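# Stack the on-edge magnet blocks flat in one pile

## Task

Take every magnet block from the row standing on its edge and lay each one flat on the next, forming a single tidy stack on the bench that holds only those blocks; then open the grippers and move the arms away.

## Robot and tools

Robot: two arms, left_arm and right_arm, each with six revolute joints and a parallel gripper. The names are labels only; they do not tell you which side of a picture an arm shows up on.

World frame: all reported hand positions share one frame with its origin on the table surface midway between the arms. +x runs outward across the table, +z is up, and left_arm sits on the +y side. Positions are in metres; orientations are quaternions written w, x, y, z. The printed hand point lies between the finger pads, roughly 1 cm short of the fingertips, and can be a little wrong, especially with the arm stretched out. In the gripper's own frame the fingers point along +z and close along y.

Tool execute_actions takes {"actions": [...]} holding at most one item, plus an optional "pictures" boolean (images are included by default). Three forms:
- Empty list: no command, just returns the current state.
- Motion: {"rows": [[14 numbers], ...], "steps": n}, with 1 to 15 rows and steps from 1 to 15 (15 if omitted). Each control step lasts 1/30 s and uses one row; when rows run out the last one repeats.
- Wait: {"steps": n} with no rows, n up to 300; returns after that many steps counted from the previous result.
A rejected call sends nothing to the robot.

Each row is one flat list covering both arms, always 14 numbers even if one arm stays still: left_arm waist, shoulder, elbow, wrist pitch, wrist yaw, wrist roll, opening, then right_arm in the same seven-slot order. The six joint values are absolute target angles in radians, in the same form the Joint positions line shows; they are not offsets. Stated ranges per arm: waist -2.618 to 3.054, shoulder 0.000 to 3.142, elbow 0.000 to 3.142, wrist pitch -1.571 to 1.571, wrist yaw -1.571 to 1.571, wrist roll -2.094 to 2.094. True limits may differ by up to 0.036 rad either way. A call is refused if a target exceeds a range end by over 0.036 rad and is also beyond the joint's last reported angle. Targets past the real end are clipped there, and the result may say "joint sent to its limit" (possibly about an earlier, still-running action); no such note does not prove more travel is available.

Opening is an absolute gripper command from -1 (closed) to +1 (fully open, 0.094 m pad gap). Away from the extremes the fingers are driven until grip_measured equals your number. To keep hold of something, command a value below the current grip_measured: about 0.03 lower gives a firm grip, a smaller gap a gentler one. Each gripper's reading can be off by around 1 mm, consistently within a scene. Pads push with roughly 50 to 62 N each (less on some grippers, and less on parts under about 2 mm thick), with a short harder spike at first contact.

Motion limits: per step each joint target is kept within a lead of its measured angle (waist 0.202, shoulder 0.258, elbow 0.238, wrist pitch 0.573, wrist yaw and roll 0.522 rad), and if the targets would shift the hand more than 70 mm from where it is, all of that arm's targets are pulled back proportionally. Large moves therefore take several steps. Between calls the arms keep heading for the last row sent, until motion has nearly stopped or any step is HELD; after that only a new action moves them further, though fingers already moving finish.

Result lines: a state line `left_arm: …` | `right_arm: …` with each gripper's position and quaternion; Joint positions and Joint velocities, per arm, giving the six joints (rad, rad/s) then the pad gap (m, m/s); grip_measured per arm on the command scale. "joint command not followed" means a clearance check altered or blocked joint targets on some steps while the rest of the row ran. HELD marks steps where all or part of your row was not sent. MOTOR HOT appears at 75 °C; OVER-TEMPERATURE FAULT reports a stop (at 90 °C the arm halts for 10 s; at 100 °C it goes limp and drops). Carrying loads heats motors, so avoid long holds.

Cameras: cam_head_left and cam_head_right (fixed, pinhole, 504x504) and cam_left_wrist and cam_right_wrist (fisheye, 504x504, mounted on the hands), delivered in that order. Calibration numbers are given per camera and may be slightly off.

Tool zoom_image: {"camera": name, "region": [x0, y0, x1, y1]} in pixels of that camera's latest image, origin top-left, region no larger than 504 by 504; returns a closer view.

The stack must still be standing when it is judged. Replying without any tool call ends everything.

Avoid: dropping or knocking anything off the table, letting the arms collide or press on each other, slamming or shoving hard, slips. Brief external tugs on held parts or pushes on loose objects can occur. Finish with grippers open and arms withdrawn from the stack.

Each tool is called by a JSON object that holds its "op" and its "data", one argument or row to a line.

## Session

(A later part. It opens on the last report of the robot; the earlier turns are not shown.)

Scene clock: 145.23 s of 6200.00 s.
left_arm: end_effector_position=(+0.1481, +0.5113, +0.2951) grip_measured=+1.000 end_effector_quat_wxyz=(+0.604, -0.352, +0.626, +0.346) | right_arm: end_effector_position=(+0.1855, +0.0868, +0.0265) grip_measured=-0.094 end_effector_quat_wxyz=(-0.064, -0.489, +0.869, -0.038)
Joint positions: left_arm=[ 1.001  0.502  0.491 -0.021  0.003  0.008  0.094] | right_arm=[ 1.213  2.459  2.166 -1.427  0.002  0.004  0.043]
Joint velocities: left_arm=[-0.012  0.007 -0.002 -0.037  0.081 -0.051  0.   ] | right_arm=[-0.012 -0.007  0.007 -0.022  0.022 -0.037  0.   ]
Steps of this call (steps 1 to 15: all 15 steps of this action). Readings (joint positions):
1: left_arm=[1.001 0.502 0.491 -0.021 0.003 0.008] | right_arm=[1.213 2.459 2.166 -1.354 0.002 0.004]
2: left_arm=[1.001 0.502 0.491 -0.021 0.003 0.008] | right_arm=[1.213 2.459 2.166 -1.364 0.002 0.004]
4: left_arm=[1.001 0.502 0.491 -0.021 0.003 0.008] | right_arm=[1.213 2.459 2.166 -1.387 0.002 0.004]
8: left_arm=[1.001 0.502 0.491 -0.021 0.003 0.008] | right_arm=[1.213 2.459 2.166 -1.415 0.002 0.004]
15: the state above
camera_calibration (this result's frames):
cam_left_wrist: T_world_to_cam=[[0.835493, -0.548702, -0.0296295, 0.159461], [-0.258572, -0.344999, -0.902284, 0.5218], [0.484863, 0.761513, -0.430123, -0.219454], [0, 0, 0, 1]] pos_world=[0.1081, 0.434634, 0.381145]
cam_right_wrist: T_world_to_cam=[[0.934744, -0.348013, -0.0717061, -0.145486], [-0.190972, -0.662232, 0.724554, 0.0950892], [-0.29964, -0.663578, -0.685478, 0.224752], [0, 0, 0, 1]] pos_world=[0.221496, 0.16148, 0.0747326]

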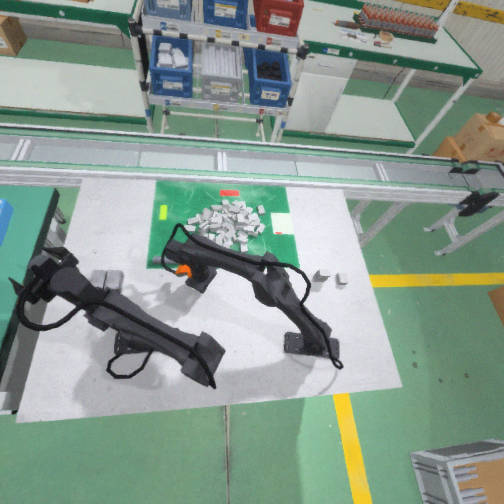

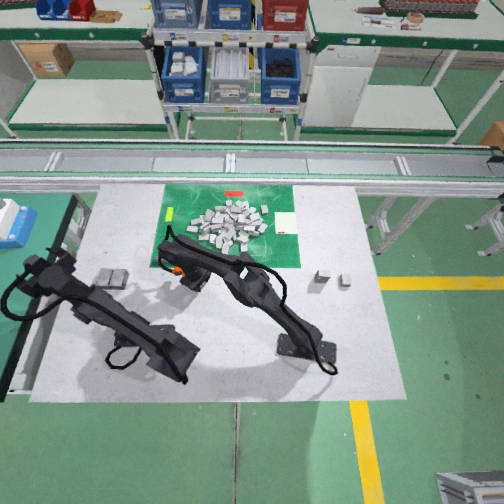

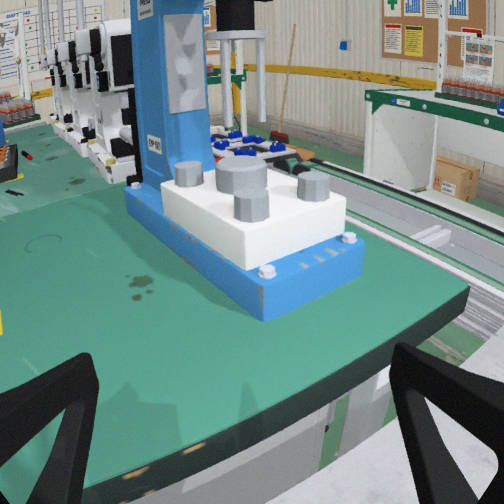

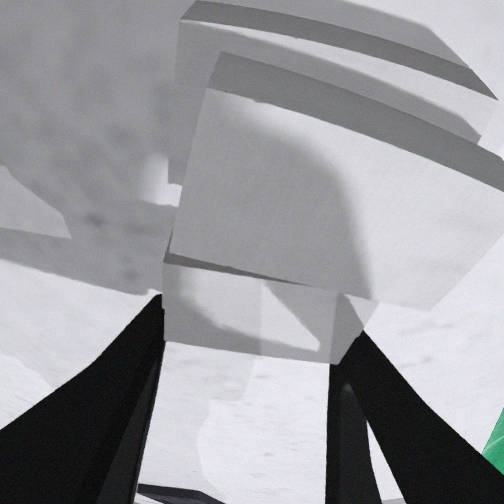

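{"op": "execute_actions", "data": {
  "actions": [
    {"rows":[[1.0,0.5,0.5,0,0,0,1,1.205,2.46,2.155,-1.53,0,0,-0.5]]}
  ],
  "pictures": false
}}

{"op": "execute_actions", "data": {
  "actions": [
    {"rows":[[1.0,0.5,0.5,0,0,0,1,1.205,2.46,2.155,-1.53,0,0,0.6]]}
  ],
  "pictures": false
}}

{"op": "execute_actions", "data": {
  "actions": [
    {"rows":[[1.0,0.5,0.5,0,0,0,1,1.205,2.3,2.155,-1.45,0,1.57,1]]}
  ],
  "pictures": false
}}

{"op": "execute_actions", "data": {
  "actions": [
    {"steps":20}
  ]
}}

Scene clock: 149.17 s of 6200.00 s.
left_arm: end_effector_position=(+0.1481, +0.5113, +0.2951) grip_measured=+1.000 end_effector_quat_wxyz=(+0.604, -0.352, +0.626, +0.346) | right_arm: end_effector_position=(+0.1744, +0.0683, +0.0307) grip_measured=-0.094 end_effector_quat_wxyz=(-0.102, -0.487, +0.865, -0.059)
Joint positions: left_arm=[ 1.001  0.502  0.491 -0.021  0.003  0.008  0.094] | right_arm=[ 1.213  2.459  2.166 -1.516  0.002  0.004  0.043]
Joint velocities: left_arm=[-0.007 -0.017 -0.022  0.007 -0.007 -0.051  0.   ] | right_arm=[-0.012 -0.012 -0.002 -0.007  0.007  0.051 -0.   ]
Steps of this call (steps 1 to 15: the robot went on to your last target; steps 16 to 90: nothing new was sent; then 0.43 s passed at rest; steps 91 to 105: all 15 steps of this action). Readings (joint positions):
91: left_arm=[1.001 0.502 0.491 -0.021 0.003 0.008] | right_arm=[1.213 2.459 2.166 -1.435 0.002 0.004]
92: left_arm=[1.001 0.502 0.491 -0.021 0.003 0.008] | right_arm=[1.213 2.459 2.166 -1.448 0.002 0.004]
94: left_arm=[1.001 0.502 0.491 -0.021 0.003 0.008] | right_arm=[1.213 2.459 2.166 -1.476 0.002 0.004]
98: left_arm=[1.001 0.502 0.491 -0.021 0.003 0.008] | right_arm=[1.213 2.459 2.166 -1.504 0.002 0.004]
105: the state above

Scene clock: 149.67 s of 6200.00 s.
left_arm: end_effector_position=(+0.1481, +0.5113, +0.2951) grip_measured=+1.000 end_effector_quat_wxyz=(+0.604, -0.352, +0.626, +0.346) | right_arm: end_effector_position=(+0.1735, +0.0668, +0.0311) grip_measured=+0.598 end_effector_quat_wxyz=(-0.105, -0.487, +0.865, -0.061)
Joint positions: left_arm=[ 1.001  0.502  0.491 -0.021  0.003  0.008  0.094] | right_arm=[ 1.213  2.459  2.166 -1.523  0.002  0.004  0.075]
Joint velocities: left_arm=[-0.012  0.012 -0.012  0.037  0.007  0.007  0.   ] | right_arm=[-0.022 -0.012 -0.002 -0.022 -0.022 -0.037  0.001]
Steps of this call (steps 1 to 15: all 15 steps of this action). Readings (joint positions):
1: left_arm=[1.001 0.502 0.491 -0.021 0.003 0.008] | right_arm=[1.213 2.459 2.166 -1.517 0.002 0.004]
2: left_arm=[1.001 0.502 0.491 -0.021 0.003 0.008] | right_arm=[1.213 2.459 2.166 -1.518 0.002 0.004]
4: left_arm=[1.001 0.502 0.491 -0.021 0.003 0.008] | right_arm=[1.213 2.459 2.166 -1.520 0.002 0.004]
8: left_arm=[1.001 0.502 0.491 -0.021 0.003 0.008] | right_arm=[1.213 2.459 2.166 -1.522 0.002 0.004]
15: the state above

Scene clock: 150.17 s of 6200.00 s.
left_arm: end_effector_position=(+0.1481, +0.5113, +0.2951) grip_measured=+1.000 end_effector_quat_wxyz=(+0.604, -0.352, +0.626, +0.346) | right_arm: end_effector_position=(+0.1849, +0.0860, +0.0953) grip_measured=+1.000 end_effector_quat_wxyz=(-0.003, +0.161, +0.987, -0.011)
Joint positions: left_arm=[ 1.001  0.502  0.491 -0.021  0.003  0.008  0.094] | right_arm=[ 1.213  2.289  2.153 -1.458  0.002  1.354  0.094]
Joint velocities: left_arm=[0.002 0.007 0.007 0.022 0.066 0.037 0.   ] | right_arm=[-0.017  0.022 -0.012  0.007  0.022  1.443  0.   ]
Steps of this call (steps 1 to 15: all 15 steps of this action). Readings (joint positions):
1: left_arm=[1.001 0.502 0.491 -0.021 0.003 0.008] | right_arm=[1.213 2.445 2.160 -1.514 0.002 0.074]
2: left_arm=[1.001 0.502 0.491 -0.021 0.003 0.008] | right_arm=[1.213 2.426 2.147 -1.500 0.002 0.173]
4: left_arm=[1.001 0.502 0.491 -0.021 0.003 0.008] | right_arm=[1.213 2.373 2.144 -1.487 0.002 0.369]
8: left_arm=[1.001 0.502 0.491 -0.021 0.003 0.008] | right_arm=[1.213 2.288 2.150 -1.468 0.002 0.760]
15: the state above

Scene clock: 150.83 s of 6200.00 s.
left_arm: end_effector_position=(+0.1481, +0.5113, +0.2951) grip_measured=+1.000 end_effector_quat_wxyz=(+0.604, -0.352, +0.626, +0.346) | right_arm: end_effector_position=(+0.1855, +0.0870, +0.0952) grip_measured=+1.000 end_effector_quat_wxyz=(-0.002, +0.263, +0.965, -0.009)
Joint positions: left_arm=[ 1.001  0.502  0.491 -0.021  0.003  0.008  0.094] | right_arm=[ 1.213  2.289  2.153 -1.453  0.002  1.562  0.094]
Joint velocities: left_arm=[ 0.017  0.007  0.007 -0.081  0.022  0.007  0.   ] | right_arm=[ 0.002  0.002  0.027 -0.081 -0.066 -0.022  0.   ]
Steps of this call (steps 1 to 20: the robot went on to your last target). Readings (joint positions):
1: left_arm=[1.001 0.502 0.491 -0.021 0.003 0.008] | right_arm=[1.213 2.289 2.153 -1.458 0.002 1.396]
2: left_arm=[1.001 0.502 0.491 -0.021 0.003 0.008] | right_arm=[1.213 2.289 2.153 -1.457 0.002 1.430]
4: left_arm=[1.001 0.502 0.491 -0.021 0.003 0.008] | right_arm=[1.213 2.289 2.153 -1.456 0.002 1.479]
8: left_arm=[1.001 0.502 0.491 -0.021 0.003 0.008] | right_arm=[1.213 2.289 2.153 -1.454 0.002 1.530]
20: the state above
camera_calibration (this result's frames):
cam_left_wrist: T_world_to_cam=[[0.835493, -0.548702, -0.0296295, 0.159461], [-0.258572, -0.344999, -0.902284, 0.5218], [0.484863, 0.761513, -0.430123, -0.219454], [0, 0, 0, 1]] pos_world=[0.1081, 0.434634, 0.381145]
cam_right_wrist: T_world_to_cam=[[-0.328762, -0.944009, -0.0276242, 0.14158], [-0.746835, 0.241968, 0.619426, 0.0798548], [-0.57806, 0.224275, -0.784569, 0.255859], [0, 0, 0, 1]] pos_world=[0.254086, 0.0569473, 0.155185]

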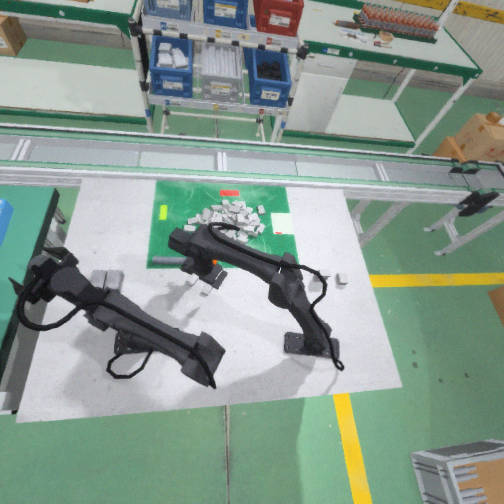

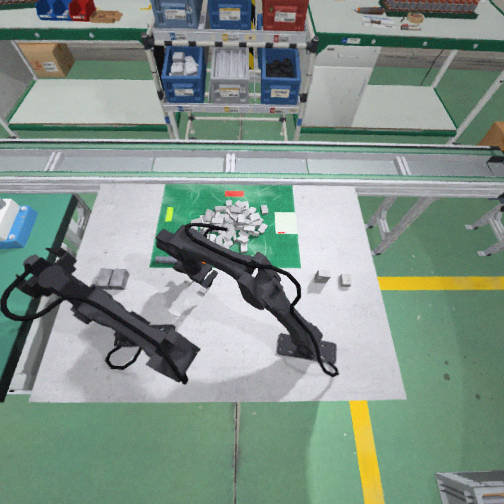

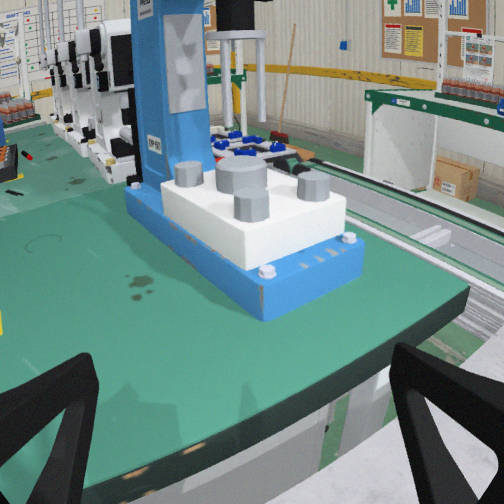

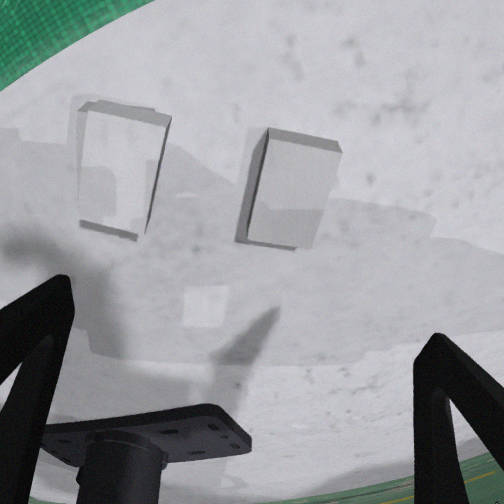

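{"op": "execute_actions", "data": {
  "actions": [
    {"rows":[[1.0,0.5,0.5,0,0,0,1,1.213,2.5,2.5,-1.46,0,1.57,0.4]]}
  ],
  "pictures": false
}}

{"op": "execute_actions", "data": {
  "actions": [
    {"steps":15}
  ],
  "pictures": false
}}

{"op": "execute_actions", "data": {
  "actions": [
    {"rows":[[1.0,0.5,0.5,0,0,0,1,1.213,2.635,2.5,-1.46,0,1.57,0.4]]}
  ],
  "pictures": false
}}

{"op": "execute_actions", "data": {
  "actions": [
    {"rows":[[1.0,0.5,0.5,0,0,0,1,1.213,2.635,2.5,-1.46,0,1.57,-0.5]]}
  ],
  "pictures": false
}}

{"op": "execute_actions", "data": {
  "actions": [
    {"rows":[[1.0,0.5,0.5,0,0,0,1,1.213,2.635,2.5,-1.46,0,1.57,0.4]]}
  ],
  "pictures": false
}}

{"op": "execute_actions", "data": {
  "actions": [
    {"rows":[[1.0,0.5,0.5,0,0,0,1,1.213,2.45,2.5,-1.46,0,1.57,0.5]]}
  ],
  "pictures": false
}}

{"op": "execute_actions", "data": {
  "actions": [
    {"rows":[[1.0,0.5,0.5,0,0,0,1,1.213,2.25,2.0,-1.27,0,0,0.5]]}
  ],
  "pictures": false
}}

{"op": "execute_actions", "data": {
  "actions": [
    {"steps":25}
  ],
  "pictures": false
}}

{"op": "execute_actions", "data": {
  "actions": [
    {"rows":[[1.0,0.5,0.5,0,0,0,1,1.213,2.33,2.0,-1.27,0,0,0.5]]}
  ]
}}

Scene clock: 159.77 s of 6200.00 s.
left_arm: end_effector_position=(+0.1481, +0.5113, +0.2951) grip_measured=+1.000 end_effector_quat_wxyz=(+0.604, -0.352, +0.626, +0.346) | right_arm: end_effector_position=(+0.2184, +0.1418, +0.0838) grip_measured=+0.402 end_effector_quat_wxyz=(+0.015, +0.265, +0.963, +0.050)
Joint positions: left_arm=[ 1.001  0.502  0.491 -0.021  0.003  0.008  0.094] | right_arm=[ 1.213  2.501  2.479 -1.444  0.002  1.567  0.066]
Joint velocities: left_arm=[-0.007  0.017 -0.012 -0.007 -0.022  0.051  0.   ] | right_arm=[-0.007  0.007  0.002 -0.007  0.007 -0.022 -0.001]
Steps of this call (steps 1 to 15: the robot went on to your last target; steps 16 to 90: nothing new was sent; then 5.43 s passed at rest; steps 91 to 105: all 15 steps of this action). Readings (joint positions):
91: left_arm=[1.001 0.502 0.491 -0.021 0.003 0.008] | right_arm=[1.213 2.317 2.197 -1.481 0.002 1.565]
92: left_arm=[1.001 0.502 0.491 -0.021 0.003 0.008] | right_arm=[1.213 2.367 2.287 -1.500 0.002 1.567]
94: left_arm=[1.001 0.502 0.491 -0.021 0.003 0.008] | right_arm=[1.213 2.453 2.421 -1.466 0.002 1.567]
98: left_arm=[1.001 0.502 0.491 -0.021 0.003 0.008] | right_arm=[1.213 2.501 2.468 -1.441 0.002 1.567]
105: the state above

Scene clock: 160.27 s of 6200.00 s.
left_arm: end_effector_position=(+0.1481, +0.5113, +0.2951) grip_measured=+1.000 end_effector_quat_wxyz=(+0.604, -0.352, +0.626, +0.346) | right_arm: end_effector_position=(+0.2184, +0.1418, +0.0838) grip_measured=+0.402 end_effector_quat_wxyz=(+0.015, +0.265, +0.963, +0.050)
Joint positions: left_arm=[ 1.001  0.502  0.491 -0.021  0.003  0.008  0.094] | right_arm=[ 1.213  2.501  2.479 -1.444  0.002  1.567  0.066]
Joint velocities: left_arm=[ 0.002 -0.007 -0.002 -0.007  0.022 -0.066  0.   ] | right_arm=[-0.002  0.002 -0.002 -0.022 -0.022  0.037  0.001]
Steps of this call (steps 1 to 15: the robot went on to your last target). Readings (joint positions):
1: left_arm=[1.001 0.502 0.491 -0.021 0.003 0.008] | right_arm=[1.213 2.501 2.479 -1.444 0.002 1.567]
2: left_arm=[1.001 0.502 0.491 -0.021 0.003 0.008] | right_arm=[1.213 2.501 2.479 -1.444 0.002 1.567]
4: left_arm=[1.001 0.502 0.491 -0.021 0.003 0.008] | right_arm=[1.213 2.501 2.479 -1.444 0.002 1.567]
8: left_arm=[1.001 0.502 0.491 -0.021 0.003 0.008] | right_arm=[1.213 2.501 2.479 -1.444 0.002 1.567]
15: the state above
All arms were judged still, so your last target was given up. Only a new action makes them travel on or press farther. Fingers that are still opening or closing keep moving.

Scene clock: 160.77 s of 6200.00 s.
left_arm: end_effector_position=(+0.1481, +0.5113, +0.2951) grip_measured=+1.000 end_effector_quat_wxyz=(+0.604, -0.352, +0.626, +0.346) | right_arm: end_effector_position=(+0.2164, +0.1387, +0.0274) grip_measured=+0.401 end_effector_quat_wxyz=(+0.000, +0.265, +0.964, -0.002)
Joint positions: left_arm=[ 1.001  0.502  0.491 -0.021  0.003  0.008  0.094] | right_arm=[ 1.213  2.63   2.501 -1.445  0.001  1.567  0.066]
Joint velocities: left_arm=[-0.012 -0.012 -0.002 -0.095  0.081  0.037  0.   ] | right_arm=[ 0.007  0.007 -0.007 -0.022  0.007 -0.066  0.   ]
Steps of this call (steps 1 to 15: all 15 steps of this action). Readings (joint positions):
1: left_arm=[1.001 0.502 0.491 -0.021 0.003 0.008] | right_arm=[1.213 2.512 2.485 -1.448 0.002 1.567]
2: left_arm=[1.001 0.502 0.491 -0.021 0.003 0.008] | right_arm=[1.213 2.528 2.497 -1.448 0.002 1.567]
4: left_arm=[1.001 0.502 0.491 -0.021 0.003 0.008] | right_arm=[1.213 2.568 2.501 -1.443 0.002 1.567]
8: left_arm=[1.001 0.502 0.491 -0.021 0.003 0.008] | right_arm=[1.213 2.639 2.501 -1.444 0.001 1.567]
15: the state above

Scene clock: 161.27 s of 6200.00 s.
left_arm: end_effector_position=(+0.1481, +0.5113, +0.2951) grip_measured=+1.000 end_effector_quat_wxyz=(+0.604, -0.352, +0.626, +0.346) | right_arm: end_effector_position=(+0.2157, +0.1374, +0.0274) grip_measured=-0.448 end_effector_quat_wxyz=(-0.001, +0.265, +0.964, -0.004)
Joint positions: left_arm=[ 1.001  0.502  0.491 -0.021  0.003  0.008  0.094] | right_arm=[ 1.213  2.63   2.501 -1.451  0.001  1.567  0.026]
Joint velocities: left_arm=[-0.002 -0.012 -0.002 -0.007 -0.037 -0.022  0.   ] | right_arm=[ 0.012 -0.007  0.002  0.007  0.007 -0.037  0.001]
Steps of this call (steps 1 to 15: all 15 steps of this action). Readings (joint positions):
1: left_arm=[1.001 0.502 0.491 -0.021 0.003 0.008] | right_arm=[1.213 2.630 2.501 -1.445 0.001 1.567]
2: left_arm=[1.001 0.502 0.491 -0.021 0.003 0.008] | right_arm=[1.213 2.630 2.501 -1.445 0.001 1.567]
4: left_arm=[1.001 0.502 0.491 -0.021 0.003 0.008] | right_arm=[1.213 2.630 2.501 -1.451 0.001 1.567]
8: left_arm=[1.001 0.502 0.491 -0.021 0.003 0.008] | right_arm=[1.213 2.630 2.501 -1.451 0.001 1.567]
15: the state above

Scene clock: 161.77 s of 6200.00 s.
left_arm: end_effector_position=(+0.1481, +0.5113, +0.2951) grip_measured=+1.000 end_effector_quat_wxyz=(+0.604, -0.352, +0.626, +0.346) | right_arm: end_effector_position=(+0.2157, +0.1374, +0.0274) grip_measured=+0.398 end_effector_quat_wxyz=(-0.001, +0.265, +0.964, -0.004)
Joint positions: left_arm=[ 1.001  0.502  0.491 -0.021  0.003  0.008  0.094] | right_arm=[ 1.213  2.63   2.501 -1.451  0.001  1.567  0.066]
Joint velocities: left_arm=[ 0.007  0.007 -0.007 -0.007 -0.022 -0.081  0.   ] | right_arm=[-0.007  0.012 -0.017  0.007 -0.066  0.022  0.001]
Steps of this call (steps 1 to 15: all 15 steps of this action). Readings (joint positions):
1: left_arm=[1.001 0.502 0.491 -0.021 0.003 0.008] | right_arm=[1.213 2.630 2.501 -1.451 0.001 1.567]
2: left_arm=[1.001 0.502 0.491 -0.021 0.003 0.008] | right_arm=[1.213 2.630 2.501 -1.451 0.001 1.567]
4: left_arm=[1.001 0.502 0.491 -0.021 0.003 0.008] | right_arm=[1.213 2.630 2.501 -1.451 0.001 1.567]
8: left_arm=[1.001 0.502 0.491 -0.021 0.003 0.008] | right_arm=[1.213 2.630 2.501 -1.451 0.001 1.567]
15: the state above

Scene clock: 162.27 s of 6200.00 s.
left_arm: end_effector_position=(+0.1481, +0.5113, +0.2951) grip_measured=+1.000 end_effector_quat_wxyz=(+0.604, -0.352, +0.626, +0.346) | right_arm: end_effector_position=(+0.2202, +0.1450, +0.1230) grip_measured=+0.498 end_effector_quat_wxyz=(+0.026, +0.264, +0.960, +0.091)
Joint positions: left_arm=[ 1.001  0.502  0.491 -0.021  0.003  0.008  0.094] | right_arm=[ 1.213  2.433  2.502 -1.45   0.001  1.567  0.07 ]
Joint velocities: left_arm=[ 0.002 -0.017  0.002  0.022 -0.022  0.022  0.   ] | right_arm=[-0.032  0.1    0.002 -0.007 -0.037 -0.081  0.   ]
Steps of this call (steps 1 to 15: all 15 steps of this action). Readings (joint positions):
1: left_arm=[1.001 0.502 0.491 -0.021 0.003 0.008] | right_arm=[1.213 2.619 2.497 -1.448 0.001 1.567]
2: left_arm=[1.001 0.502 0.491 -0.021 0.003 0.008] | right_arm=[1.213 2.602 2.488 -1.450 0.001 1.567]
4: left_arm=[1.001 0.502 0.491 -0.021 0.003 0.008] | right_arm=[1.213 2.551 2.484 -1.454 0.001 1.567]
8: left_arm=[1.001 0.502 0.491 -0.021 0.003 0.008] | right_arm=[1.213 2.444 2.494 -1.452 0.001 1.567]
15: the state above

Scene clock: 162.77 s of 6200.00 s.
left_arm: end_effector_position=(+0.1481, +0.5113, +0.2951) grip_measured=+1.000 end_effector_quat_wxyz=(+0.604, -0.352, +0.626, +0.346) | right_arm: end_effector_position=(+0.1889, +0.0929, +0.0716) grip_measured=+0.499 end_effector_quat_wxyz=(+0.012, -0.396, +0.918, +0.008)
Joint positions: left_arm=[ 1.001  0.502  0.491 -0.021  0.003  0.008  0.094] | right_arm=[ 1.213  2.256  2.004 -1.289  0.001  0.217  0.07 ]
Joint velocities: left_arm=[-0.007 -0.027 -0.002 -0.051  0.022 -0.037  0.   ] | right_arm=[ 0.002  0.007  0.032  0.11  -0.022 -1.399 -0.   ]
Steps of this call (steps 1 to 15: all 15 steps of this action). Readings (joint positions):
1: left_arm=[1.001 0.502 0.491 -0.021 0.003 0.008] | right_arm=[1.213 2.409 2.452 -1.415 0.001 1.497]
2: left_arm=[1.001 0.502 0.491 -0.021 0.003 0.008] | right_arm=[1.213 2.365 2.359 -1.369 0.001 1.397]
4: left_arm=[1.001 0.502 0.491 -0.021 0.003 0.008] | right_arm=[1.213 2.285 2.199 -1.328 0.001 1.202]
8: left_arm=[1.001 0.502 0.491 -0.021 0.003 0.008] | right_arm=[1.213 2.241 2.032 -1.312 0.001 0.812]
15: the state above

Scene clock: 163.60 s of 6200.00 s.
left_arm: end_effector_position=(+0.1481, +0.5113, +0.2951) grip_measured=+1.000 end_effector_quat_wxyz=(+0.604, -0.352, +0.626, +0.346) | right_arm: end_effector_position=(+0.1902, +0.0950, +0.0717) grip_measured=+0.499 end_effector_quat_wxyz=(+0.017, -0.490, +0.872, +0.009)
Joint positions: left_arm=[ 1.001  0.502  0.491 -0.021  0.003  0.008  0.094] | right_arm=[ 1.213  2.256  2.004 -1.279  0.001  0.006  0.07 ]
Joint velocities: left_arm=[-0.002  0.017 -0.012  0.022 -0.007 -0.022  0.   ] | right_arm=[-0.012  0.007 -0.012  0.066 -0.037  0.066 -0.001]
Steps of this call (steps 1 to 25: the robot went on to your last target). Readings (joint positions):
1: left_arm=[1.001 0.502 0.491 -0.021 0.003 0.008] | right_arm=[1.213 2.256 2.004 -1.286 0.001 0.174]
2: left_arm=[1.001 0.502 0.491 -0.021 0.003 0.008] | right_arm=[1.213 2.256 2.004 -1.285 0.001 0.140]
4: left_arm=[1.001 0.502 0.491 -0.021 0.003 0.008] | right_arm=[1.213 2.256 2.004 -1.282 0.001 0.091]
8: left_arm=[1.001 0.502 0.491 -0.021 0.003 0.008] | right_arm=[1.213 2.256 2.004 -1.281 0.001 0.040]
25: the state above

Scene clock: 164.10 s of 6200.00 s.
left_arm: end_effector_position=(+0.1481, +0.5113, +0.2951) grip_measured=+1.000 end_effector_quat_wxyz=(+0.604, -0.352, +0.626, +0.346) | right_arm: end_effector_position=(+0.1882, +0.0916, +0.0389) grip_measured=+0.499 end_effector_quat_wxyz=(-0.014, -0.490, +0.871, -0.009)
Joint positions: left_arm=[ 1.001  0.502  0.491 -0.021  0.003  0.008  0.094] | right_arm=[ 1.213  2.333  2.004 -1.275  0.001  0.005  0.07 ]
Joint velocities: left_arm=[-0.002 -0.002  0.012 -0.081  0.037 -0.022  0.   ] | right_arm=[-0.002  0.002 -0.007 -0.037 -0.037  0.022  0.   ]
Steps of this call (steps 1 to 15: all 15 steps of this action). Readings (joint positions):
1: left_arm=[1.001 0.502 0.491 -0.021 0.003 0.008] | right_arm=[1.213 2.261 2.004 -1.279 0.001 0.006]
2: left_arm=[1.001 0.502 0.491 -0.021 0.003 0.008] | right_arm=[1.213 2.267 2.004 -1.276 0.001 0.006]
4: left_arm=[1.001 0.502 0.491 -0.021 0.003 0.008] | right_arm=[1.213 2.291 2.004 -1.275 0.001 0.006]
8: left_arm=[1.001 0.502 0.491 -0.021 0.003 0.008] | right_arm=[1.213 2.330 2.004 -1.275 0.001 0.005]
15: the state above
camera_calibration (this result's frames):
cam_left_wrist: T_world_to_cam=[[0.835493, -0.548702, -0.0296295, 0.159461], [-0.258572, -0.344999, -0.902284, 0.5218], [0.484863, 0.761513, -0.430123, -0.219454], [0, 0, 0, 1]] pos_world=[0.1081, 0.434634, 0.381145]
cam_right_wrist: T_world_to_cam=[[0.93792, -0.343048, -0.0512242, -0.147245], [-0.231956, -0.730154, 0.642706, 0.106862], [-0.257881, -0.590925, -0.764398, 0.225843], [0, 0, 0, 1]] pos_world=[0.221131, 0.16097, 0.0964103]

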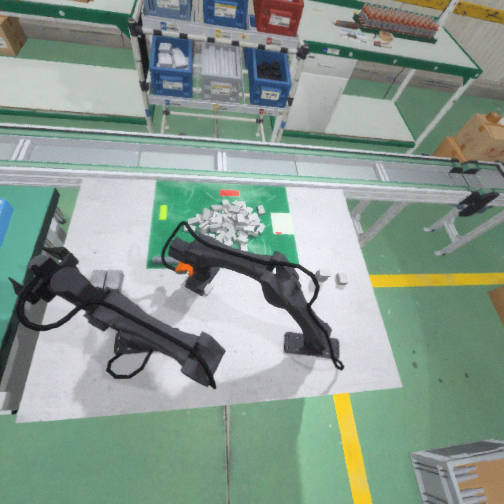

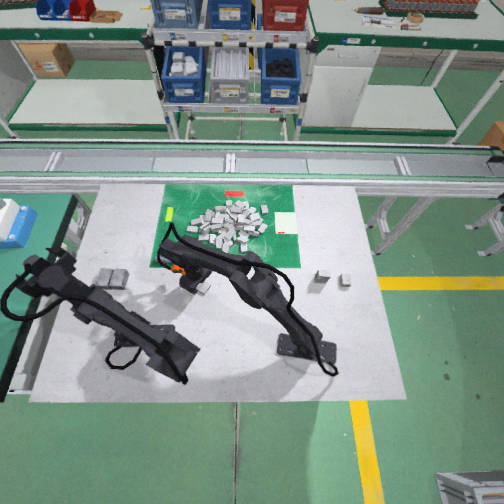

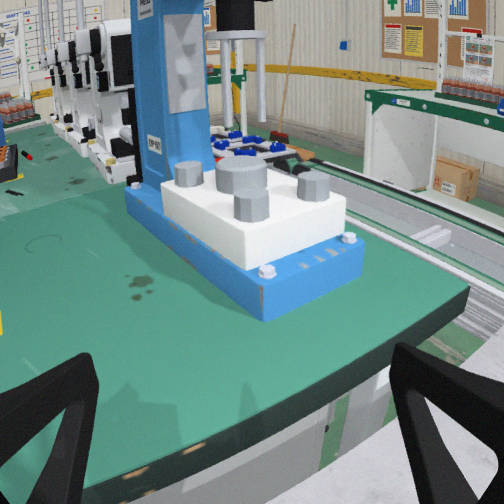

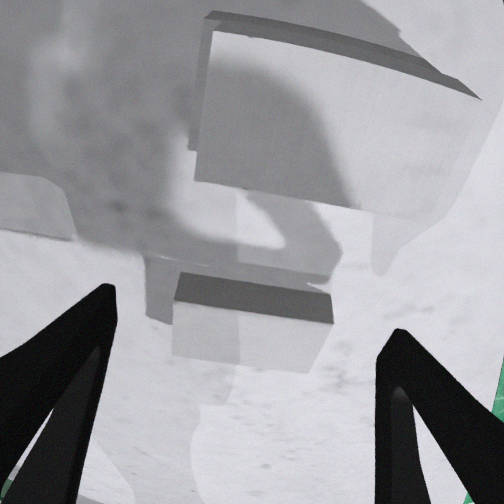

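{"op": "execute_actions", "data": {
  "actions": [
    {"rows":[[1.0,0.5,0.5,0,0,0,1,1.213,2.33,1.925,-1.23,0,0,0.5]]}
  ],
  "pictures": false
}}

{"op": "execute_actions", "data": {
  "actions": [
    {"rows":[[1.0,0.5,0.5,0,0,0,1,1.213,2.33,1.925,-1.23,0,0,-0.5]]}
  ],
  "pictures": false
}}

{"op": "execute_actions", "data": {
  "actions": [
    {"rows":[[1.0,0.5,0.5,0,0,0,1,1.213,1.9,1.9,-1.23,0,0,-0.5]]}
  ],
  "pictures": false
}}

{"op": "execute_actions", "data": {
  "actions": [
    {"rows":[[1.0,0.5,0.5,0,0,0,1,1.446,1.7,1.6,1.55,0,0,-0.5]]}
  ],
  "pictures": false
}}

{"op": "execute_actions", "data": {
  "actions": [
    {"steps":45}
  ],
  "pictures": false
}}

{"op": "execute_actions", "data": {
  "actions": [
    {"rows":[[1.0,0.5,0.5,0,0,0,1,1.446,1.8,1.0,1.55,0,0,-0.5]]}
  ],
  "pictures": false
}}

{"op": "execute_actions", "data": {
  "actions": [
    {"rows":[[1.0,0.5,0.5,0,0,0,1,1.446,2.15,0.7,1.55,0,0,-0.5]]}
  ],
  "pictures": false
}}

{"op": "execute_actions", "data": {
  "actions": [
    {"steps":20}
  ],
  "pictures": false
}}

{"op": "execute_actions", "data": {
  "actions": [
    {"rows":[[1.0,0.5,0.5,0,0,0,1,1.446,2.3,0.69,1.53,0,0,-0.5]]}
  ],
  "pictures": false
}}

{"op": "execute_actions", "data": {
  "actions": [
    {"steps":10}
  ]
}}

Scene clock: 170.20 s of 6200.00 s.
left_arm: end_effector_position=(+0.1481, +0.5113, +0.2951) grip_measured=+1.000 end_effector_quat_wxyz=(+0.604, -0.352, +0.626, +0.346) | right_arm: end_effector_position=(+0.1827, +0.0826, +0.0243) grip_measured=+0.499 end_effector_quat_wxyz=(-0.027, -0.490, +0.871, -0.016)
Joint positions: left_arm=[ 1.001  0.502  0.491 -0.021  0.003  0.008  0.094] | right_arm=[ 1.213  2.327  1.934 -1.241  0.001  0.005  0.07 ]
Joint velocities: left_arm=[-0.007  0.002  0.007 -0.066  0.037 -0.081  0.   ] | right_arm=[-0.012  0.002  0.017  0.022  0.037  0.051 -0.   ]
Steps of this call (steps 1 to 15: the robot went on to your last target; steps 16 to 90: nothing new was sent; then 2.60 s passed at rest; steps 91 to 105: all 15 steps of this action). Readings (joint positions):
91: left_arm=[1.001 0.502 0.491 -0.021 0.003 0.008] | right_arm=[1.213 2.331 1.995 -1.266 0.001 0.005]
92: left_arm=[1.001 0.502 0.491 -0.021 0.003 0.008] | right_arm=[1.213 2.328 1.978 -1.255 0.001 0.005]
94: left_arm=[1.001 0.502 0.491 -0.021 0.003 0.008] | right_arm=[1.213 2.327 1.952 -1.249 0.001 0.005]
98: left_arm=[1.001 0.502 0.491 -0.021 0.003 0.008] | right_arm=[1.213 2.327 1.934 -1.248 0.001 0.005]
105: the state above

Scene clock: 170.70 s of 6200.00 s.
left_arm: end_effector_position=(+0.1481, +0.5113, +0.2951) grip_measured=+1.000 end_effector_quat_wxyz=(+0.604, -0.352, +0.626, +0.346) | right_arm: end_effector_position=(+0.1831, +0.0832, +0.0243) grip_measured=-0.087 end_effector_quat_wxyz=(-0.026, -0.490, +0.871, -0.015)
Joint positions: left_arm=[ 1.001  0.502  0.491 -0.021  0.003  0.008  0.094] | right_arm=[ 1.213  2.327  1.934 -1.239  0.001  0.005  0.043]
Joint velocities: left_arm=[-0.002  0.007 -0.007 -0.066  0.051 -0.007  0.   ] | right_arm=[ 0.022 -0.012 -0.012 -0.066  0.051 -0.007 -0.001]
Steps of this call (steps 1 to 15: all 15 steps of this action). Readings (joint positions):
1: left_arm=[1.001 0.502 0.491 -0.021 0.003 0.008] | right_arm=[1.213 2.327 1.934 -1.241 0.001 0.005]
2: left_arm=[1.001 0.502 0.491 -0.021 0.003 0.008] | right_arm=[1.213 2.327 1.934 -1.241 0.001 0.005]
4: left_arm=[1.001 0.502 0.491 -0.021 0.003 0.008] | right_arm=[1.213 2.327 1.934 -1.240 0.001 0.005]
8: left_arm=[1.001 0.502 0.491 -0.021 0.003 0.008] | right_arm=[1.213 2.327 1.934 -1.239 0.001 0.005]
15: the state above

Scene clock: 171.20 s of 6200.00 s.
left_arm: end_effector_position=(+0.1481, +0.5113, +0.2951) grip_measured=+1.000 end_effector_quat_wxyz=(+0.604, -0.352, +0.626, +0.346) | right_arm: end_effector_position=(+0.1820, +0.0814, +0.2125) grip_measured=-0.087 end_effector_quat_wxyz=(+0.169, -0.481, +0.855, +0.096)
Joint positions: left_arm=[ 1.001  0.502  0.491 -0.021  0.003  0.008  0.094] | right_arm=[ 1.213  1.864  1.908 -1.223  0.001  0.005  0.043]
Joint velocities: left_arm=[-0.002 -0.017 -0.007 -0.022 -0.022  0.022  0.   ] | right_arm=[ 0.012  0.139 -0.007  0.007 -0.051 -0.051 -0.001]
Steps of this call (steps 1 to 15: all 15 steps of this action). Readings (joint positions):
1: left_arm=[1.001 0.502 0.491 -0.021 0.003 0.008] | right_arm=[1.213 2.312 1.926 -1.232 0.001 0.005]
2: left_arm=[1.001 0.502 0.491 -0.021 0.003 0.008] | right_arm=[1.213 2.287 1.907 -1.227 0.001 0.005]
4: left_arm=[1.001 0.502 0.491 -0.021 0.003 0.008] | right_arm=[1.213 2.214 1.890 -1.236 0.001 0.005]
8: left_arm=[1.001 0.502 0.491 -0.021 0.003 0.008] | right_arm=[1.213 2.026 1.890 -1.228 0.001 0.005]
15: the state above

Scene clock: 171.70 s of 6200.00 s.
left_arm: end_effector_position=(+0.1481, +0.5113, +0.2951) grip_measured=+1.000 end_effector_quat_wxyz=(+0.604, -0.352, +0.626, +0.346) | right_arm: end_effector_position=(+0.1204, +0.2376, +0.3151) grip_measured=-0.087 end_effector_quat_wxyz=(+0.457, -0.488, +0.662, +0.340)
Joint positions: left_arm=[ 1.001  0.502  0.491 -0.021  0.003  0.008  0.094] | right_arm=[ 1.456  1.754  1.611 -0.216 -0.002  0.004  0.043]
Joint velocities: left_arm=[ 0.002  0.012  0.012  0.022  0.022 -0.022  0.   ] | right_arm=[ 0.012 -0.002 -0.012  1.736  0.022 -0.022 -0.001]
Steps of this call (steps 1 to 15: all 15 steps of this action). Readings (joint positions):
1: left_arm=[1.001 0.502 0.491 -0.021 0.003 0.008] | right_arm=[1.224 1.851 1.874 -1.176 0.007 0.005]
2: left_arm=[1.001 0.502 0.491 -0.021 0.003 0.008] | right_arm=[1.245 1.825 1.808 -1.088 0.016 0.005]
4: left_arm=[1.001 0.502 0.491 -0.021 0.003 0.008] | right_arm=[1.319 1.781 1.707 -0.949 0.018 0.005]
8: left_arm=[1.001 0.502 0.491 -0.021 0.003 0.008] | right_arm=[1.439 1.755 1.622 -0.671 0.004 0.004]
15: the state above

Scene clock: 173.20 s of 6200.00 s.
left_arm: end_effector_position=(+0.1481, +0.5113, +0.2951) grip_measured=+1.000 end_effector_quat_wxyz=(+0.604, -0.352, +0.626, +0.346) | right_arm: end_effector_position=(+0.0576, +0.0328, +0.6632) grip_measured=-0.087 end_effector_quat_wxyz=(+0.801, -0.039, +0.052, +0.595)
Joint positions: left_arm=[ 1.001  0.502  0.491 -0.021  0.003  0.008  0.094] | right_arm=[ 1.456  1.707  1.611  1.537 -0.002  0.004  0.043]
Joint velocities: left_arm=[ 0.007 -0.002 -0.002 -0.007  0.081  0.051  0.   ] | right_arm=[-0.002  0.017  0.002  0.022  0.037 -0.051 -0.   ]
Steps of this call (steps 1 to 45: the robot went on to your last target). Readings (joint positions):
1: left_arm=[1.001 0.502 0.491 -0.021 0.003 0.008] | right_arm=[1.456 1.754 1.611 -0.154 -0.002 0.004]
2: left_arm=[1.001 0.502 0.491 -0.021 0.003 0.008] | right_arm=[1.456 1.754 1.611 -0.092 -0.002 0.004]
4: left_arm=[1.001 0.502 0.491 -0.021 0.003 0.008] | right_arm=[1.456 1.754 1.611 0.029 -0.002 0.004]
8: left_arm=[1.001 0.502 0.491 -0.021 0.003 0.008] | right_arm=[1.456 1.754 1.611 0.268 -0.002 0.004]
45: the state above

Scene clock: 173.70 s of 6200.00 s.
left_arm: end_effector_position=(+0.1481, +0.5113, +0.2951) grip_measured=+1.000 end_effector_quat_wxyz=(+0.604, -0.352, +0.626, +0.346) | right_arm: end_effector_position=(+0.1021, +0.1779, +0.3898) grip_measured=-0.087 end_effector_quat_wxyz=(+0.724, -0.257, +0.347, +0.538)
Joint positions: left_arm=[ 1.001  0.502  0.491 -0.021  0.003  0.008  0.094] | right_arm=[ 1.456  1.824  0.993  1.508 -0.002  0.004  0.043]
Joint velocities: left_arm=[-0.007  0.012  0.022 -0.022  0.037  0.037  0.   ] | right_arm=[-0.002  0.252 -0.325 -0.359 -0.022 -0.007 -0.   ]
Steps of this call (steps 1 to 15: all 15 steps of this action). Readings (joint positions):
1: left_arm=[1.001 0.502 0.491 -0.021 0.003 0.008] | right_arm=[1.456 1.707 1.596 1.539 -0.002 0.004]
2: left_arm=[1.001 0.502 0.491 -0.021 0.003 0.008] | right_arm=[1.456 1.705 1.566 1.555 -0.002 0.004]
4: left_arm=[1.001 0.502 0.491 -0.021 0.003 0.008] | right_arm=[1.456 1.712 1.493 1.557 -0.002 0.004]
8: left_arm=[1.001 0.502 0.491 -0.021 0.003 0.008] | right_arm=[1.456 1.753 1.312 1.554 -0.002 0.004]
15: the state above

Scene clock: 174.20 s of 6200.00 s.
left_arm: end_effector_position=(+0.1481, +0.5113, +0.2951) grip_measured=+1.000 end_effector_quat_wxyz=(+0.604, -0.352, +0.626, +0.346) | right_arm: end_effector_position=(+0.1049, +0.1870, +0.0928) grip_measured=-0.087 end_effector_quat_wxyz=(+0.563, -0.423, +0.573, +0.419)
Joint positions: left_arm=[ 1.001  0.502  0.491 -0.021  0.003  0.008  0.094] | right_arm=[ 1.456  2.177  0.688  1.474 -0.002  0.004  0.043]
Joint velocities: left_arm=[-0.007 -0.007  0.002 -0.022 -0.007 -0.007  0.   ] | right_arm=[-0.002 -0.007 -0.007  0.095  0.007 -0.037  0.   ]
Steps of this call (steps 1 to 15: all 15 steps of this action). Readings (joint positions):
1: left_arm=[1.001 0.502 0.491 -0.021 0.003 0.008] | right_arm=[1.456 1.841 0.978 1.506 -0.002 0.004]
2: left_arm=[1.001 0.502 0.491 -0.021 0.003 0.008] | right_arm=[1.456 1.858 0.959 1.523 -0.002 0.004]
4: left_arm=[1.001 0.502 0.491 -0.021 0.003 0.008] | right_arm=[1.456 1.907 0.912 1.536 -0.002 0.004]
8: left_arm=[1.001 0.502 0.491 -0.021 0.003 0.008] | right_arm=[1.456 2.041 0.805 1.535 -0.002 0.004]
15: the state above

Scene clock: 174.87 s of 6200.00 s.
left_arm: end_effector_position=(+0.1481, +0.5113, +0.2951) grip_measured=+1.000 end_effector_quat_wxyz=(+0.604, -0.352, +0.626, +0.346) | right_arm: end_effector_position=(+0.1049, +0.1870, +0.1086) grip_measured=-0.087 end_effector_quat_wxyz=(+0.580, -0.410, +0.557, +0.431)
Joint positions: left_arm=[ 1.001  0.502  0.491 -0.021  0.003  0.008  0.094] | right_arm=[ 1.456  2.17   0.688  1.525 -0.002  0.004  0.043]
Joint velocities: left_arm=[ 0.002  0.002  0.007 -0.007 -0.022 -0.051  0.   ] | right_arm=[-0.012  0.007  0.002  0.081  0.037 -0.051 -0.   ]
Steps of this call (steps 1 to 20: the robot went on to your last target). Readings (joint positions):
1: left_arm=[1.001 0.502 0.491 -0.021 0.003 0.008] | right_arm=[1.456 2.176 0.688 1.483 -0.002 0.004]
2: left_arm=[1.001 0.502 0.491 -0.021 0.003 0.008] | right_arm=[1.456 2.174 0.688 1.492 -0.002 0.004]
4: left_arm=[1.001 0.502 0.491 -0.021 0.003 0.008] | right_arm=[1.456 2.171 0.688 1.507 -0.002 0.004]
8: left_arm=[1.001 0.502 0.491 -0.021 0.003 0.008] | right_arm=[1.456 2.170 0.688 1.521 -0.002 0.004]
20: the state above

Scene clock: 175.37 s of 6200.00 s.
left_arm: end_effector_position=(+0.1481, +0.5113, +0.2951) grip_measured=+1.000 end_effector_quat_wxyz=(+0.604, -0.352, +0.626, +0.346) | right_arm: end_effector_position=(+0.1032, +0.1816, +0.0387) grip_measured=-0.087 end_effector_quat_wxyz=(+0.535, -0.442, +0.600, +0.398)
Joint positions: left_arm=[ 1.001  0.502  0.491 -0.021  0.003  0.008  0.094] | right_arm=[ 1.456  2.308  0.692  1.504 -0.002  0.004  0.043]
Joint velocities: left_arm=[ 0.002  0.012 -0.002  0.037  0.037 -0.007  0.   ] | right_arm=[-0.017  0.007  0.012  0.037  0.022  0.007 -0.   ]
Steps of this call (steps 1 to 15: all 15 steps of this action). Readings (joint positions):
1: left_arm=[1.001 0.502 0.491 -0.021 0.003 0.008] | right_arm=[1.456 2.182 0.689 1.534 -0.002 0.004]
2: left_arm=[1.001 0.502 0.491 -0.021 0.003 0.008] | right_arm=[1.456 2.206 0.692 1.554 -0.002 0.004]
4: left_arm=[1.001 0.502 0.491 -0.021 0.003 0.008] | right_arm=[1.456 2.259 0.692 1.550 -0.002 0.004]
8: left_arm=[1.001 0.502 0.491 -0.021 0.003 0.008] | right_arm=[1.456 2.308 0.692 1.500 -0.002 0.004]
15: the state above

Scene clock: 175.70 s of 6200.00 s.
left_arm: end_effector_position=(+0.1481, +0.5113, +0.2951) grip_measured=+1.000 end_effector_quat_wxyz=(+0.604, -0.352, +0.626, +0.346) | right_arm: end_effector_position=(+0.1032, +0.1817, +0.0389) grip_measured=-0.087 end_effector_quat_wxyz=(+0.535, -0.442, +0.600, +0.398)
Joint positions: left_arm=[ 1.001  0.502  0.491 -0.021  0.003  0.008  0.094] | right_arm=[ 1.456  2.308  0.692  1.505 -0.002  0.004  0.043]
Joint velocities: left_arm=[-0.012 -0.022 -0.012 -0.007 -0.037 -0.066  0.   ] | right_arm=[-0.002 -0.002  0.012 -0.037 -0.022  0.066 -0.   ]
Steps of this call (steps 1 to 10: the robot went on to your last target). Readings (joint positions):
1: left_arm=[1.001 0.502 0.491 -0.021 0.003 0.008] | right_arm=[1.456 2.308 0.692 1.505 -0.002 0.004]
2: left_arm=[1.001 0.502 0.491 -0.021 0.003 0.008] | right_arm=[1.456 2.308 0.692 1.505 -0.002 0.004]
4: left_arm=[1.001 0.502 0.491 -0.021 0.003 0.008] | right_arm=[1.456 2.308 0.692 1.505 -0.002 0.004]
8: left_arm=[1.001 0.502 0.491 -0.021 0.003 0.008] | right_arm=[1.456 2.308 0.692 1.505 -0.002 0.004]
10: the state above
camera_calibration (this result's frames):
cam_left_wrist: T_world_to_cam=[[0.835493, -0.548702, -0.0296295, 0.159461], [-0.258572, -0.344999, -0.902284, 0.5218], [0.484863, 0.761513, -0.430123, -0.219454], [0, 0, 0, 1]] pos_world=[0.1081, 0.434634, 0.381145]
cam_right_wrist: T_world_to_cam=[[0.95731, -0.22212, 0.184989, -0.0698793], [-0.0332552, -0.720337, -0.692827, 0.182604], [0.287145, 0.657098, -0.696972, -0.0284822], [0, 0, 0, 1]] pos_world=[0.0811471, 0.134731, 0.119589]

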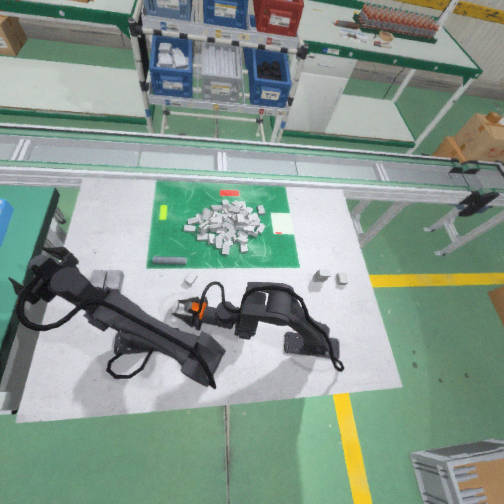

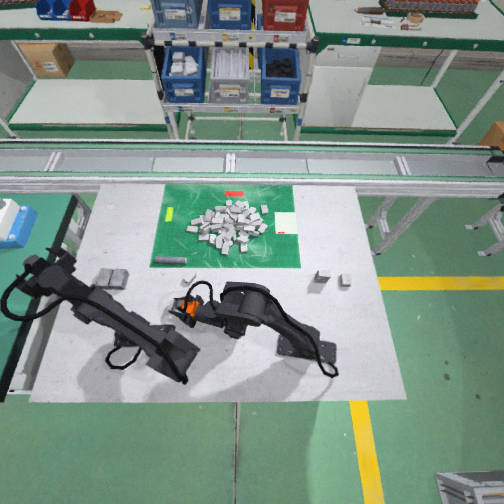

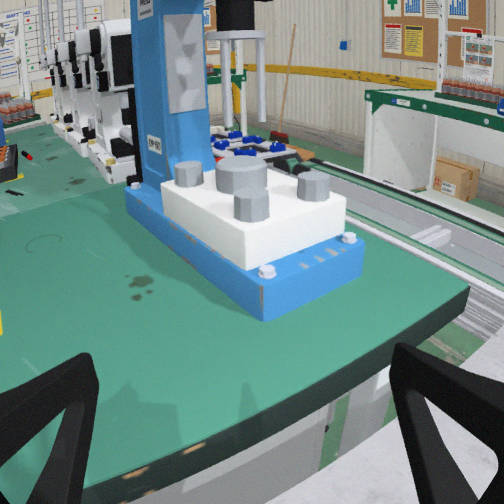

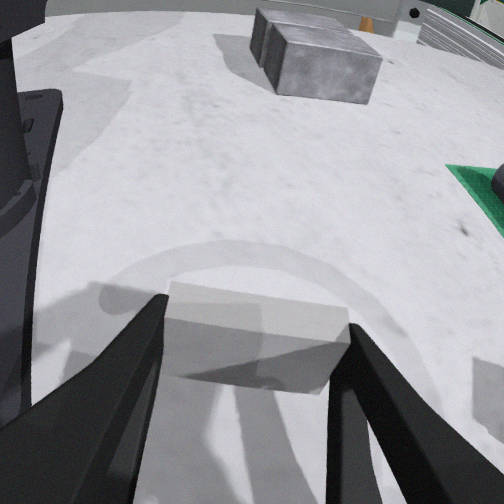

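{"op": "execute_actions", "data": {
  "actions": [
    {"rows":[[1.0,0.5,0.5,0,0,0,1,1.446,2.3,0.69,1.5,0,0,0.6]]}
  ],
  "pictures": false
}}

{"op": "execute_actions", "data": {
  "actions": [
    {"rows":[[1.0,0.5,0.5,0,0,0,1,1.446,1.9,0.69,1.4,0,0,0.6]]}
  ],
  "pictures": false
}}

{"op": "execute_actions", "data": {
  "actions": [
    {"rows":[[1.0,0.5,0.5,0,0,0,1,1.446,1.7,1.6,0,0,0,0.6]]}
  ],
  "pictures": false
}}

{"op": "execute_actions", "data": {
  "actions": [
    {"rows":[[1.0,0.5,0.5,0,0,0,1,1.446,2.5,2.53,-1.45,0,0,0.6]]}
  ],
  "pictures": false
}}

{"op": "execute_actions", "data": {
  "actions": [
    {"steps":45}
  ],
  "pictures": false
}}

{"op": "execute_actions", "data": {
  "actions": [
    {"rows":[[1.0,0.5,0.5,0,0,0,1,1.446,2.625,2.53,-1.45,0,0,0.6]]}
  ]
}}

Scene clock: 180.43 s of 6200.00 s.
left_arm: end_effector_position=(+0.1481, +0.5113, +0.2951) grip_measured=+1.000 end_effector_quat_wxyz=(+0.604, -0.352, +0.626, +0.346) | right_arm: end_effector_position=(+0.1032, +0.1817, +0.0390) grip_measured=+0.598 end_effector_quat_wxyz=(+0.535, -0.442, +0.600, +0.398)
Joint positions: left_arm=[ 1.001  0.502  0.491 -0.021  0.003  0.008  0.094] | right_arm=[ 1.456  2.308  0.692  1.505 -0.002  0.004  0.075]
Joint velocities: left_arm=[-0.022 -0.007  0.017 -0.007  0.022  0.037  0.   ] | right_arm=[-0.032 -0.017  0.007 -0.066  0.022  0.051  0.   ]
Steps of this call (steps 1 to 15: the robot went on to your last target; steps 16 to 90: nothing new was sent; then 1.23 s passed at rest; steps 91 to 105: all 15 steps of this action). Readings (joint positions):
91: left_arm=[1.001 0.502 0.491 -0.021 0.003 0.008] | right_arm=[1.456 2.308 0.692 1.505 -0.002 0.004]
92: left_arm=[1.001 0.502 0.491 -0.021 0.003 0.008] | right_arm=[1.456 2.308 0.692 1.505 -0.002 0.004]
94: left_arm=[1.001 0.502 0.491 -0.021 0.003 0.008] | right_arm=[1.456 2.308 0.692 1.505 -0.002 0.004]
98: left_arm=[1.001 0.502 0.491 -0.021 0.003 0.008] | right_arm=[1.456 2.308 0.692 1.505 -0.002 0.004]
105: the state above

Scene clock: 180.93 s of 6200.00 s.
left_arm: end_effector_position=(+0.1481, +0.5113, +0.2951) grip_measured=+1.000 end_effector_quat_wxyz=(+0.604, -0.352, +0.626, +0.346) | right_arm: end_effector_position=(+0.1020, +0.1777, +0.2232) grip_measured=+0.598 end_effector_quat_wxyz=(+0.632, -0.366, +0.496, +0.470)
Joint positions: left_arm=[ 1.001  0.502  0.491 -0.021  0.003  0.008  0.094] | right_arm=[ 1.456  1.886  0.692  1.436 -0.002  0.004  0.075]
Joint velocities: left_arm=[-0.002 -0.002 -0.002  0.022 -0.037 -0.007  0.   ] | right_arm=[-0.017  0.017 -0.022 -0.198 -0.007  0.022 -0.001]
Steps of this call (steps 1 to 15: all 15 steps of this action). Readings (joint positions):
1: left_arm=[1.001 0.502 0.491 -0.021 0.003 0.008] | right_arm=[1.456 2.286 0.690 1.482 -0.002 0.004]
2: left_arm=[1.001 0.502 0.491 -0.021 0.003 0.008] | right_arm=[1.456 2.242 0.682 1.434 -0.002 0.004]
4: left_arm=[1.001 0.502 0.491 -0.021 0.003 0.008] | right_arm=[1.456 2.134 0.680 1.408 -0.002 0.004]
8: left_arm=[1.001 0.502 0.491 -0.021 0.003 0.008] | right_arm=[1.456 1.925 0.683 1.425 -0.002 0.004]
15: the state above

Scene clock: 181.43 s of 6200.00 s.
left_arm: end_effector_position=(+0.1481, +0.5113, +0.2951) grip_measured=+1.000 end_effector_quat_wxyz=(+0.604, -0.352, +0.626, +0.346) | right_arm: end_effector_position=(+0.1189, +0.2328, +0.4428) grip_measured=+0.598 end_effector_quat_wxyz=(+0.593, -0.400, +0.542, +0.441)
Joint positions: left_arm=[ 1.001  0.502  0.491 -0.021  0.003  0.008  0.094] | right_arm=[ 1.456  1.685  1.601  0.176 -0.002  0.004  0.075]
Joint velocities: left_arm=[-0.012 -0.007 -0.017 -0.051 -0.007 -0.051  0.   ] | right_arm=[ 0.002 -0.217  0.159 -0.623 -0.081 -0.066  0.   ]
Steps of this call (steps 1 to 15: all 15 steps of this action). Readings (joint positions):
1: left_arm=[1.001 0.502 0.491 -0.021 0.003 0.008] | right_arm=[1.456 1.867 0.714 1.363 -0.002 0.004]
2: left_arm=[1.001 0.502 0.491 -0.021 0.003 0.008] | right_arm=[1.456 1.836 0.769 1.214 -0.002 0.004]
4: left_arm=[1.001 0.502 0.491 -0.021 0.003 0.008] | right_arm=[1.456 1.777 0.914 0.974 -0.002 0.004]
8: left_arm=[1.001 0.502 0.491 -0.021 0.003 0.008] | right_arm=[1.456 1.719 1.248 0.559 -0.002 0.004]
15: the state above

Scene clock: 181.93 s of 6200.00 s.
left_arm: end_effector_position=(+0.1481, +0.5113, +0.2951) grip_measured=+1.000 end_effector_quat_wxyz=(+0.604, -0.352, +0.626, +0.346) | right_arm: end_effector_position=(+0.1468, +0.3235, +0.2425) grip_measured=+0.598 end_effector_quat_wxyz=(+0.381, -0.522, +0.708, +0.284)
Joint positions: left_arm=[ 1.001  0.502  0.491 -0.021  0.003  0.008  0.094] | right_arm=[ 1.456  2.26   2.245 -0.564 -0.002  0.004  0.075]
Joint velocities: left_arm=[ 0.002  0.012  0.002  0.022 -0.066  0.051  0.   ] | right_arm=[ 0.002  1.36   1.282 -1.575 -0.051 -0.007 -0.001]
Steps of this call (steps 1 to 15: all 15 steps of this action). Readings (joint positions):
1: left_arm=[1.001 0.502 0.491 -0.021 0.003 0.008] | right_arm=[1.456 1.691 1.626 0.134 -0.002 0.004]
2: left_arm=[1.001 0.502 0.491 -0.021 0.003 0.008] | right_arm=[1.456 1.716 1.676 0.087 -0.002 0.004]
4: left_arm=[1.001 0.502 0.491 -0.021 0.003 0.008] | right_arm=[1.456 1.784 1.773 -0.000 -0.002 0.004]
8: left_arm=[1.001 0.502 0.491 -0.021 0.003 0.008] | right_arm=[1.456 1.945 1.949 -0.196 -0.002 0.004]
15: the state above

Scene clock: 183.43 s of 6200.00 s.
left_arm: end_effector_position=(+0.1481, +0.5113, +0.2951) grip_measured=+1.000 end_effector_quat_wxyz=(+0.604, -0.352, +0.626, +0.346) | right_arm: end_effector_position=(+0.1081, +0.1975, +0.0860) grip_measured=+0.598 end_effector_quat_wxyz=(+0.050, -0.592, +0.804, +0.038)
Joint positions: left_arm=[ 1.001  0.502  0.491 -0.021  0.003  0.008  0.094] | right_arm=[ 1.456  2.514  2.509 -1.44  -0.002  0.004  0.075]
Joint velocities: left_arm=[-0.002  0.012  0.007  0.022 -0.051 -0.007  0.   ] | right_arm=[ 0.002 -0.002 -0.002 -0.081 -0.066  0.037 -0.001]
Steps of this call (steps 1 to 45: the robot went on to your last target). Readings (joint positions):
1: left_arm=[1.001 0.502 0.491 -0.021 0.003 0.008] | right_arm=[1.456 2.308 2.290 -0.622 -0.002 0.004]
2: left_arm=[1.001 0.502 0.491 -0.021 0.003 0.008] | right_arm=[1.456 2.359 2.345 -0.695 -0.002 0.004]
4: left_arm=[1.001 0.502 0.491 -0.021 0.003 0.008] | right_arm=[1.456 2.446 2.436 -0.854 -0.002 0.004]
8: left_arm=[1.001 0.502 0.491 -0.021 0.003 0.008] | right_arm=[1.456 2.516 2.480 -1.186 -0.002 0.004]
45: the state above
All arms were judged still, so your last target was given up. Only a new action makes them travel on or press farther. Fingers that are still opening or closing keep moving.

Scene clock: 183.93 s of 6200.00 s.
left_arm: end_effector_position=(+0.1481, +0.5113, +0.2951) grip_measured=+1.000 end_effector_quat_wxyz=(+0.604, -0.352, +0.626, +0.346) | right_arm: end_effector_position=(+0.1066, +0.1927, +0.0304) grip_measured=+0.598 end_effector_quat_wxyz=(+0.006, -0.593, +0.805, +0.005)
Joint positions: left_arm=[ 1.001  0.502  0.491 -0.021  0.003  0.008  0.094] | right_arm=[ 1.456  2.637  2.526 -1.445 -0.002  0.004  0.075]
Joint velocities: left_arm=[-0.002  0.032  0.002 -0.037 -0.007  0.007  0.   ] | right_arm=[ 0.007 -0.007  0.007 -0.051 -0.022 -0.007 -0.   ]
Steps of this call (steps 1 to 15: all 15 steps of this action). Readings (joint positions):
1: left_arm=[1.001 0.502 0.491 -0.021 0.003 0.008] | right_arm=[1.456 2.523 2.513 -1.442 -0.002 0.004]
2: left_arm=[1.001 0.502 0.491 -0.021 0.003 0.008] | right_arm=[1.456 2.535 2.523 -1.442 -0.002 0.004]
4: left_arm=[1.001 0.502 0.491 -0.021 0.003 0.008] | right_arm=[1.456 2.568 2.526 -1.439 -0.002 0.004]
8: left_arm=[1.001 0.502 0.491 -0.021 0.003 0.008] | right_arm=[1.456 2.629 2.526 -1.441 -0.002 0.004]
15: the state above
camera_calibration (this result's frames):
cam_left_wrist: T_world_to_cam=[[0.835493, -0.548702, -0.0296295, 0.159461], [-0.258572, -0.344999, -0.902284, 0.5218], [0.484863, 0.761513, -0.430123, -0.219454], [0, 0, 0, 1]] pos_world=[0.1081, 0.434634, 0.381145]
cam_right_wrist: T_world_to_cam=[[0.993589, -0.103905, -0.0445514, -0.0887627], [-0.0559214, -0.794194, 0.605086, 0.161943], [-0.0982536, -0.598715, -0.794913, 0.243429], [0, 0, 0, 1]] pos_world=[0.121168, 0.265136, 0.0915607]

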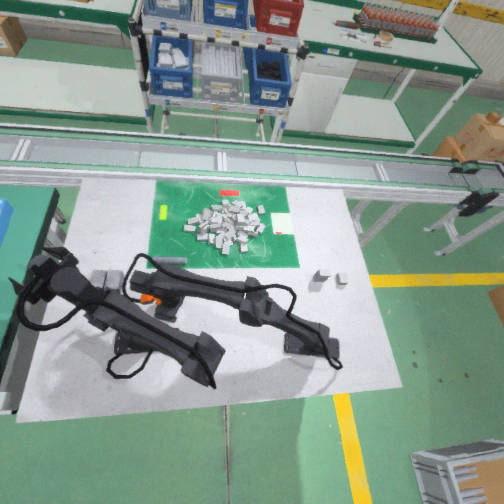

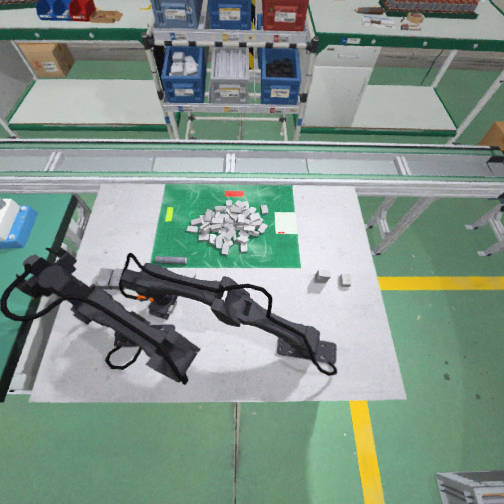

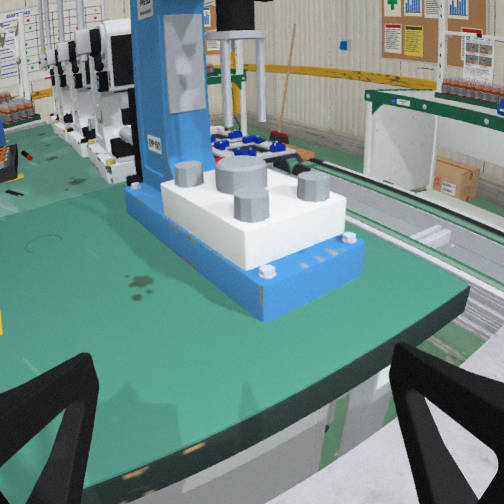

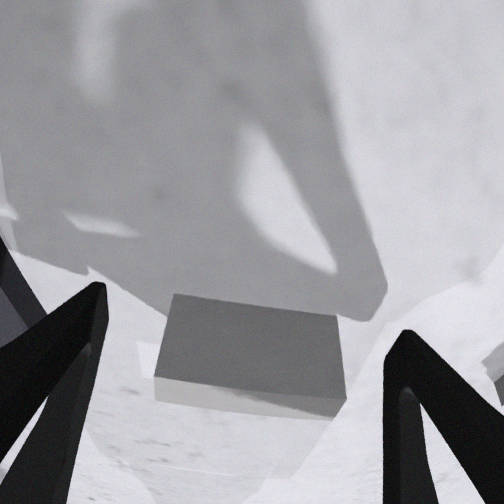

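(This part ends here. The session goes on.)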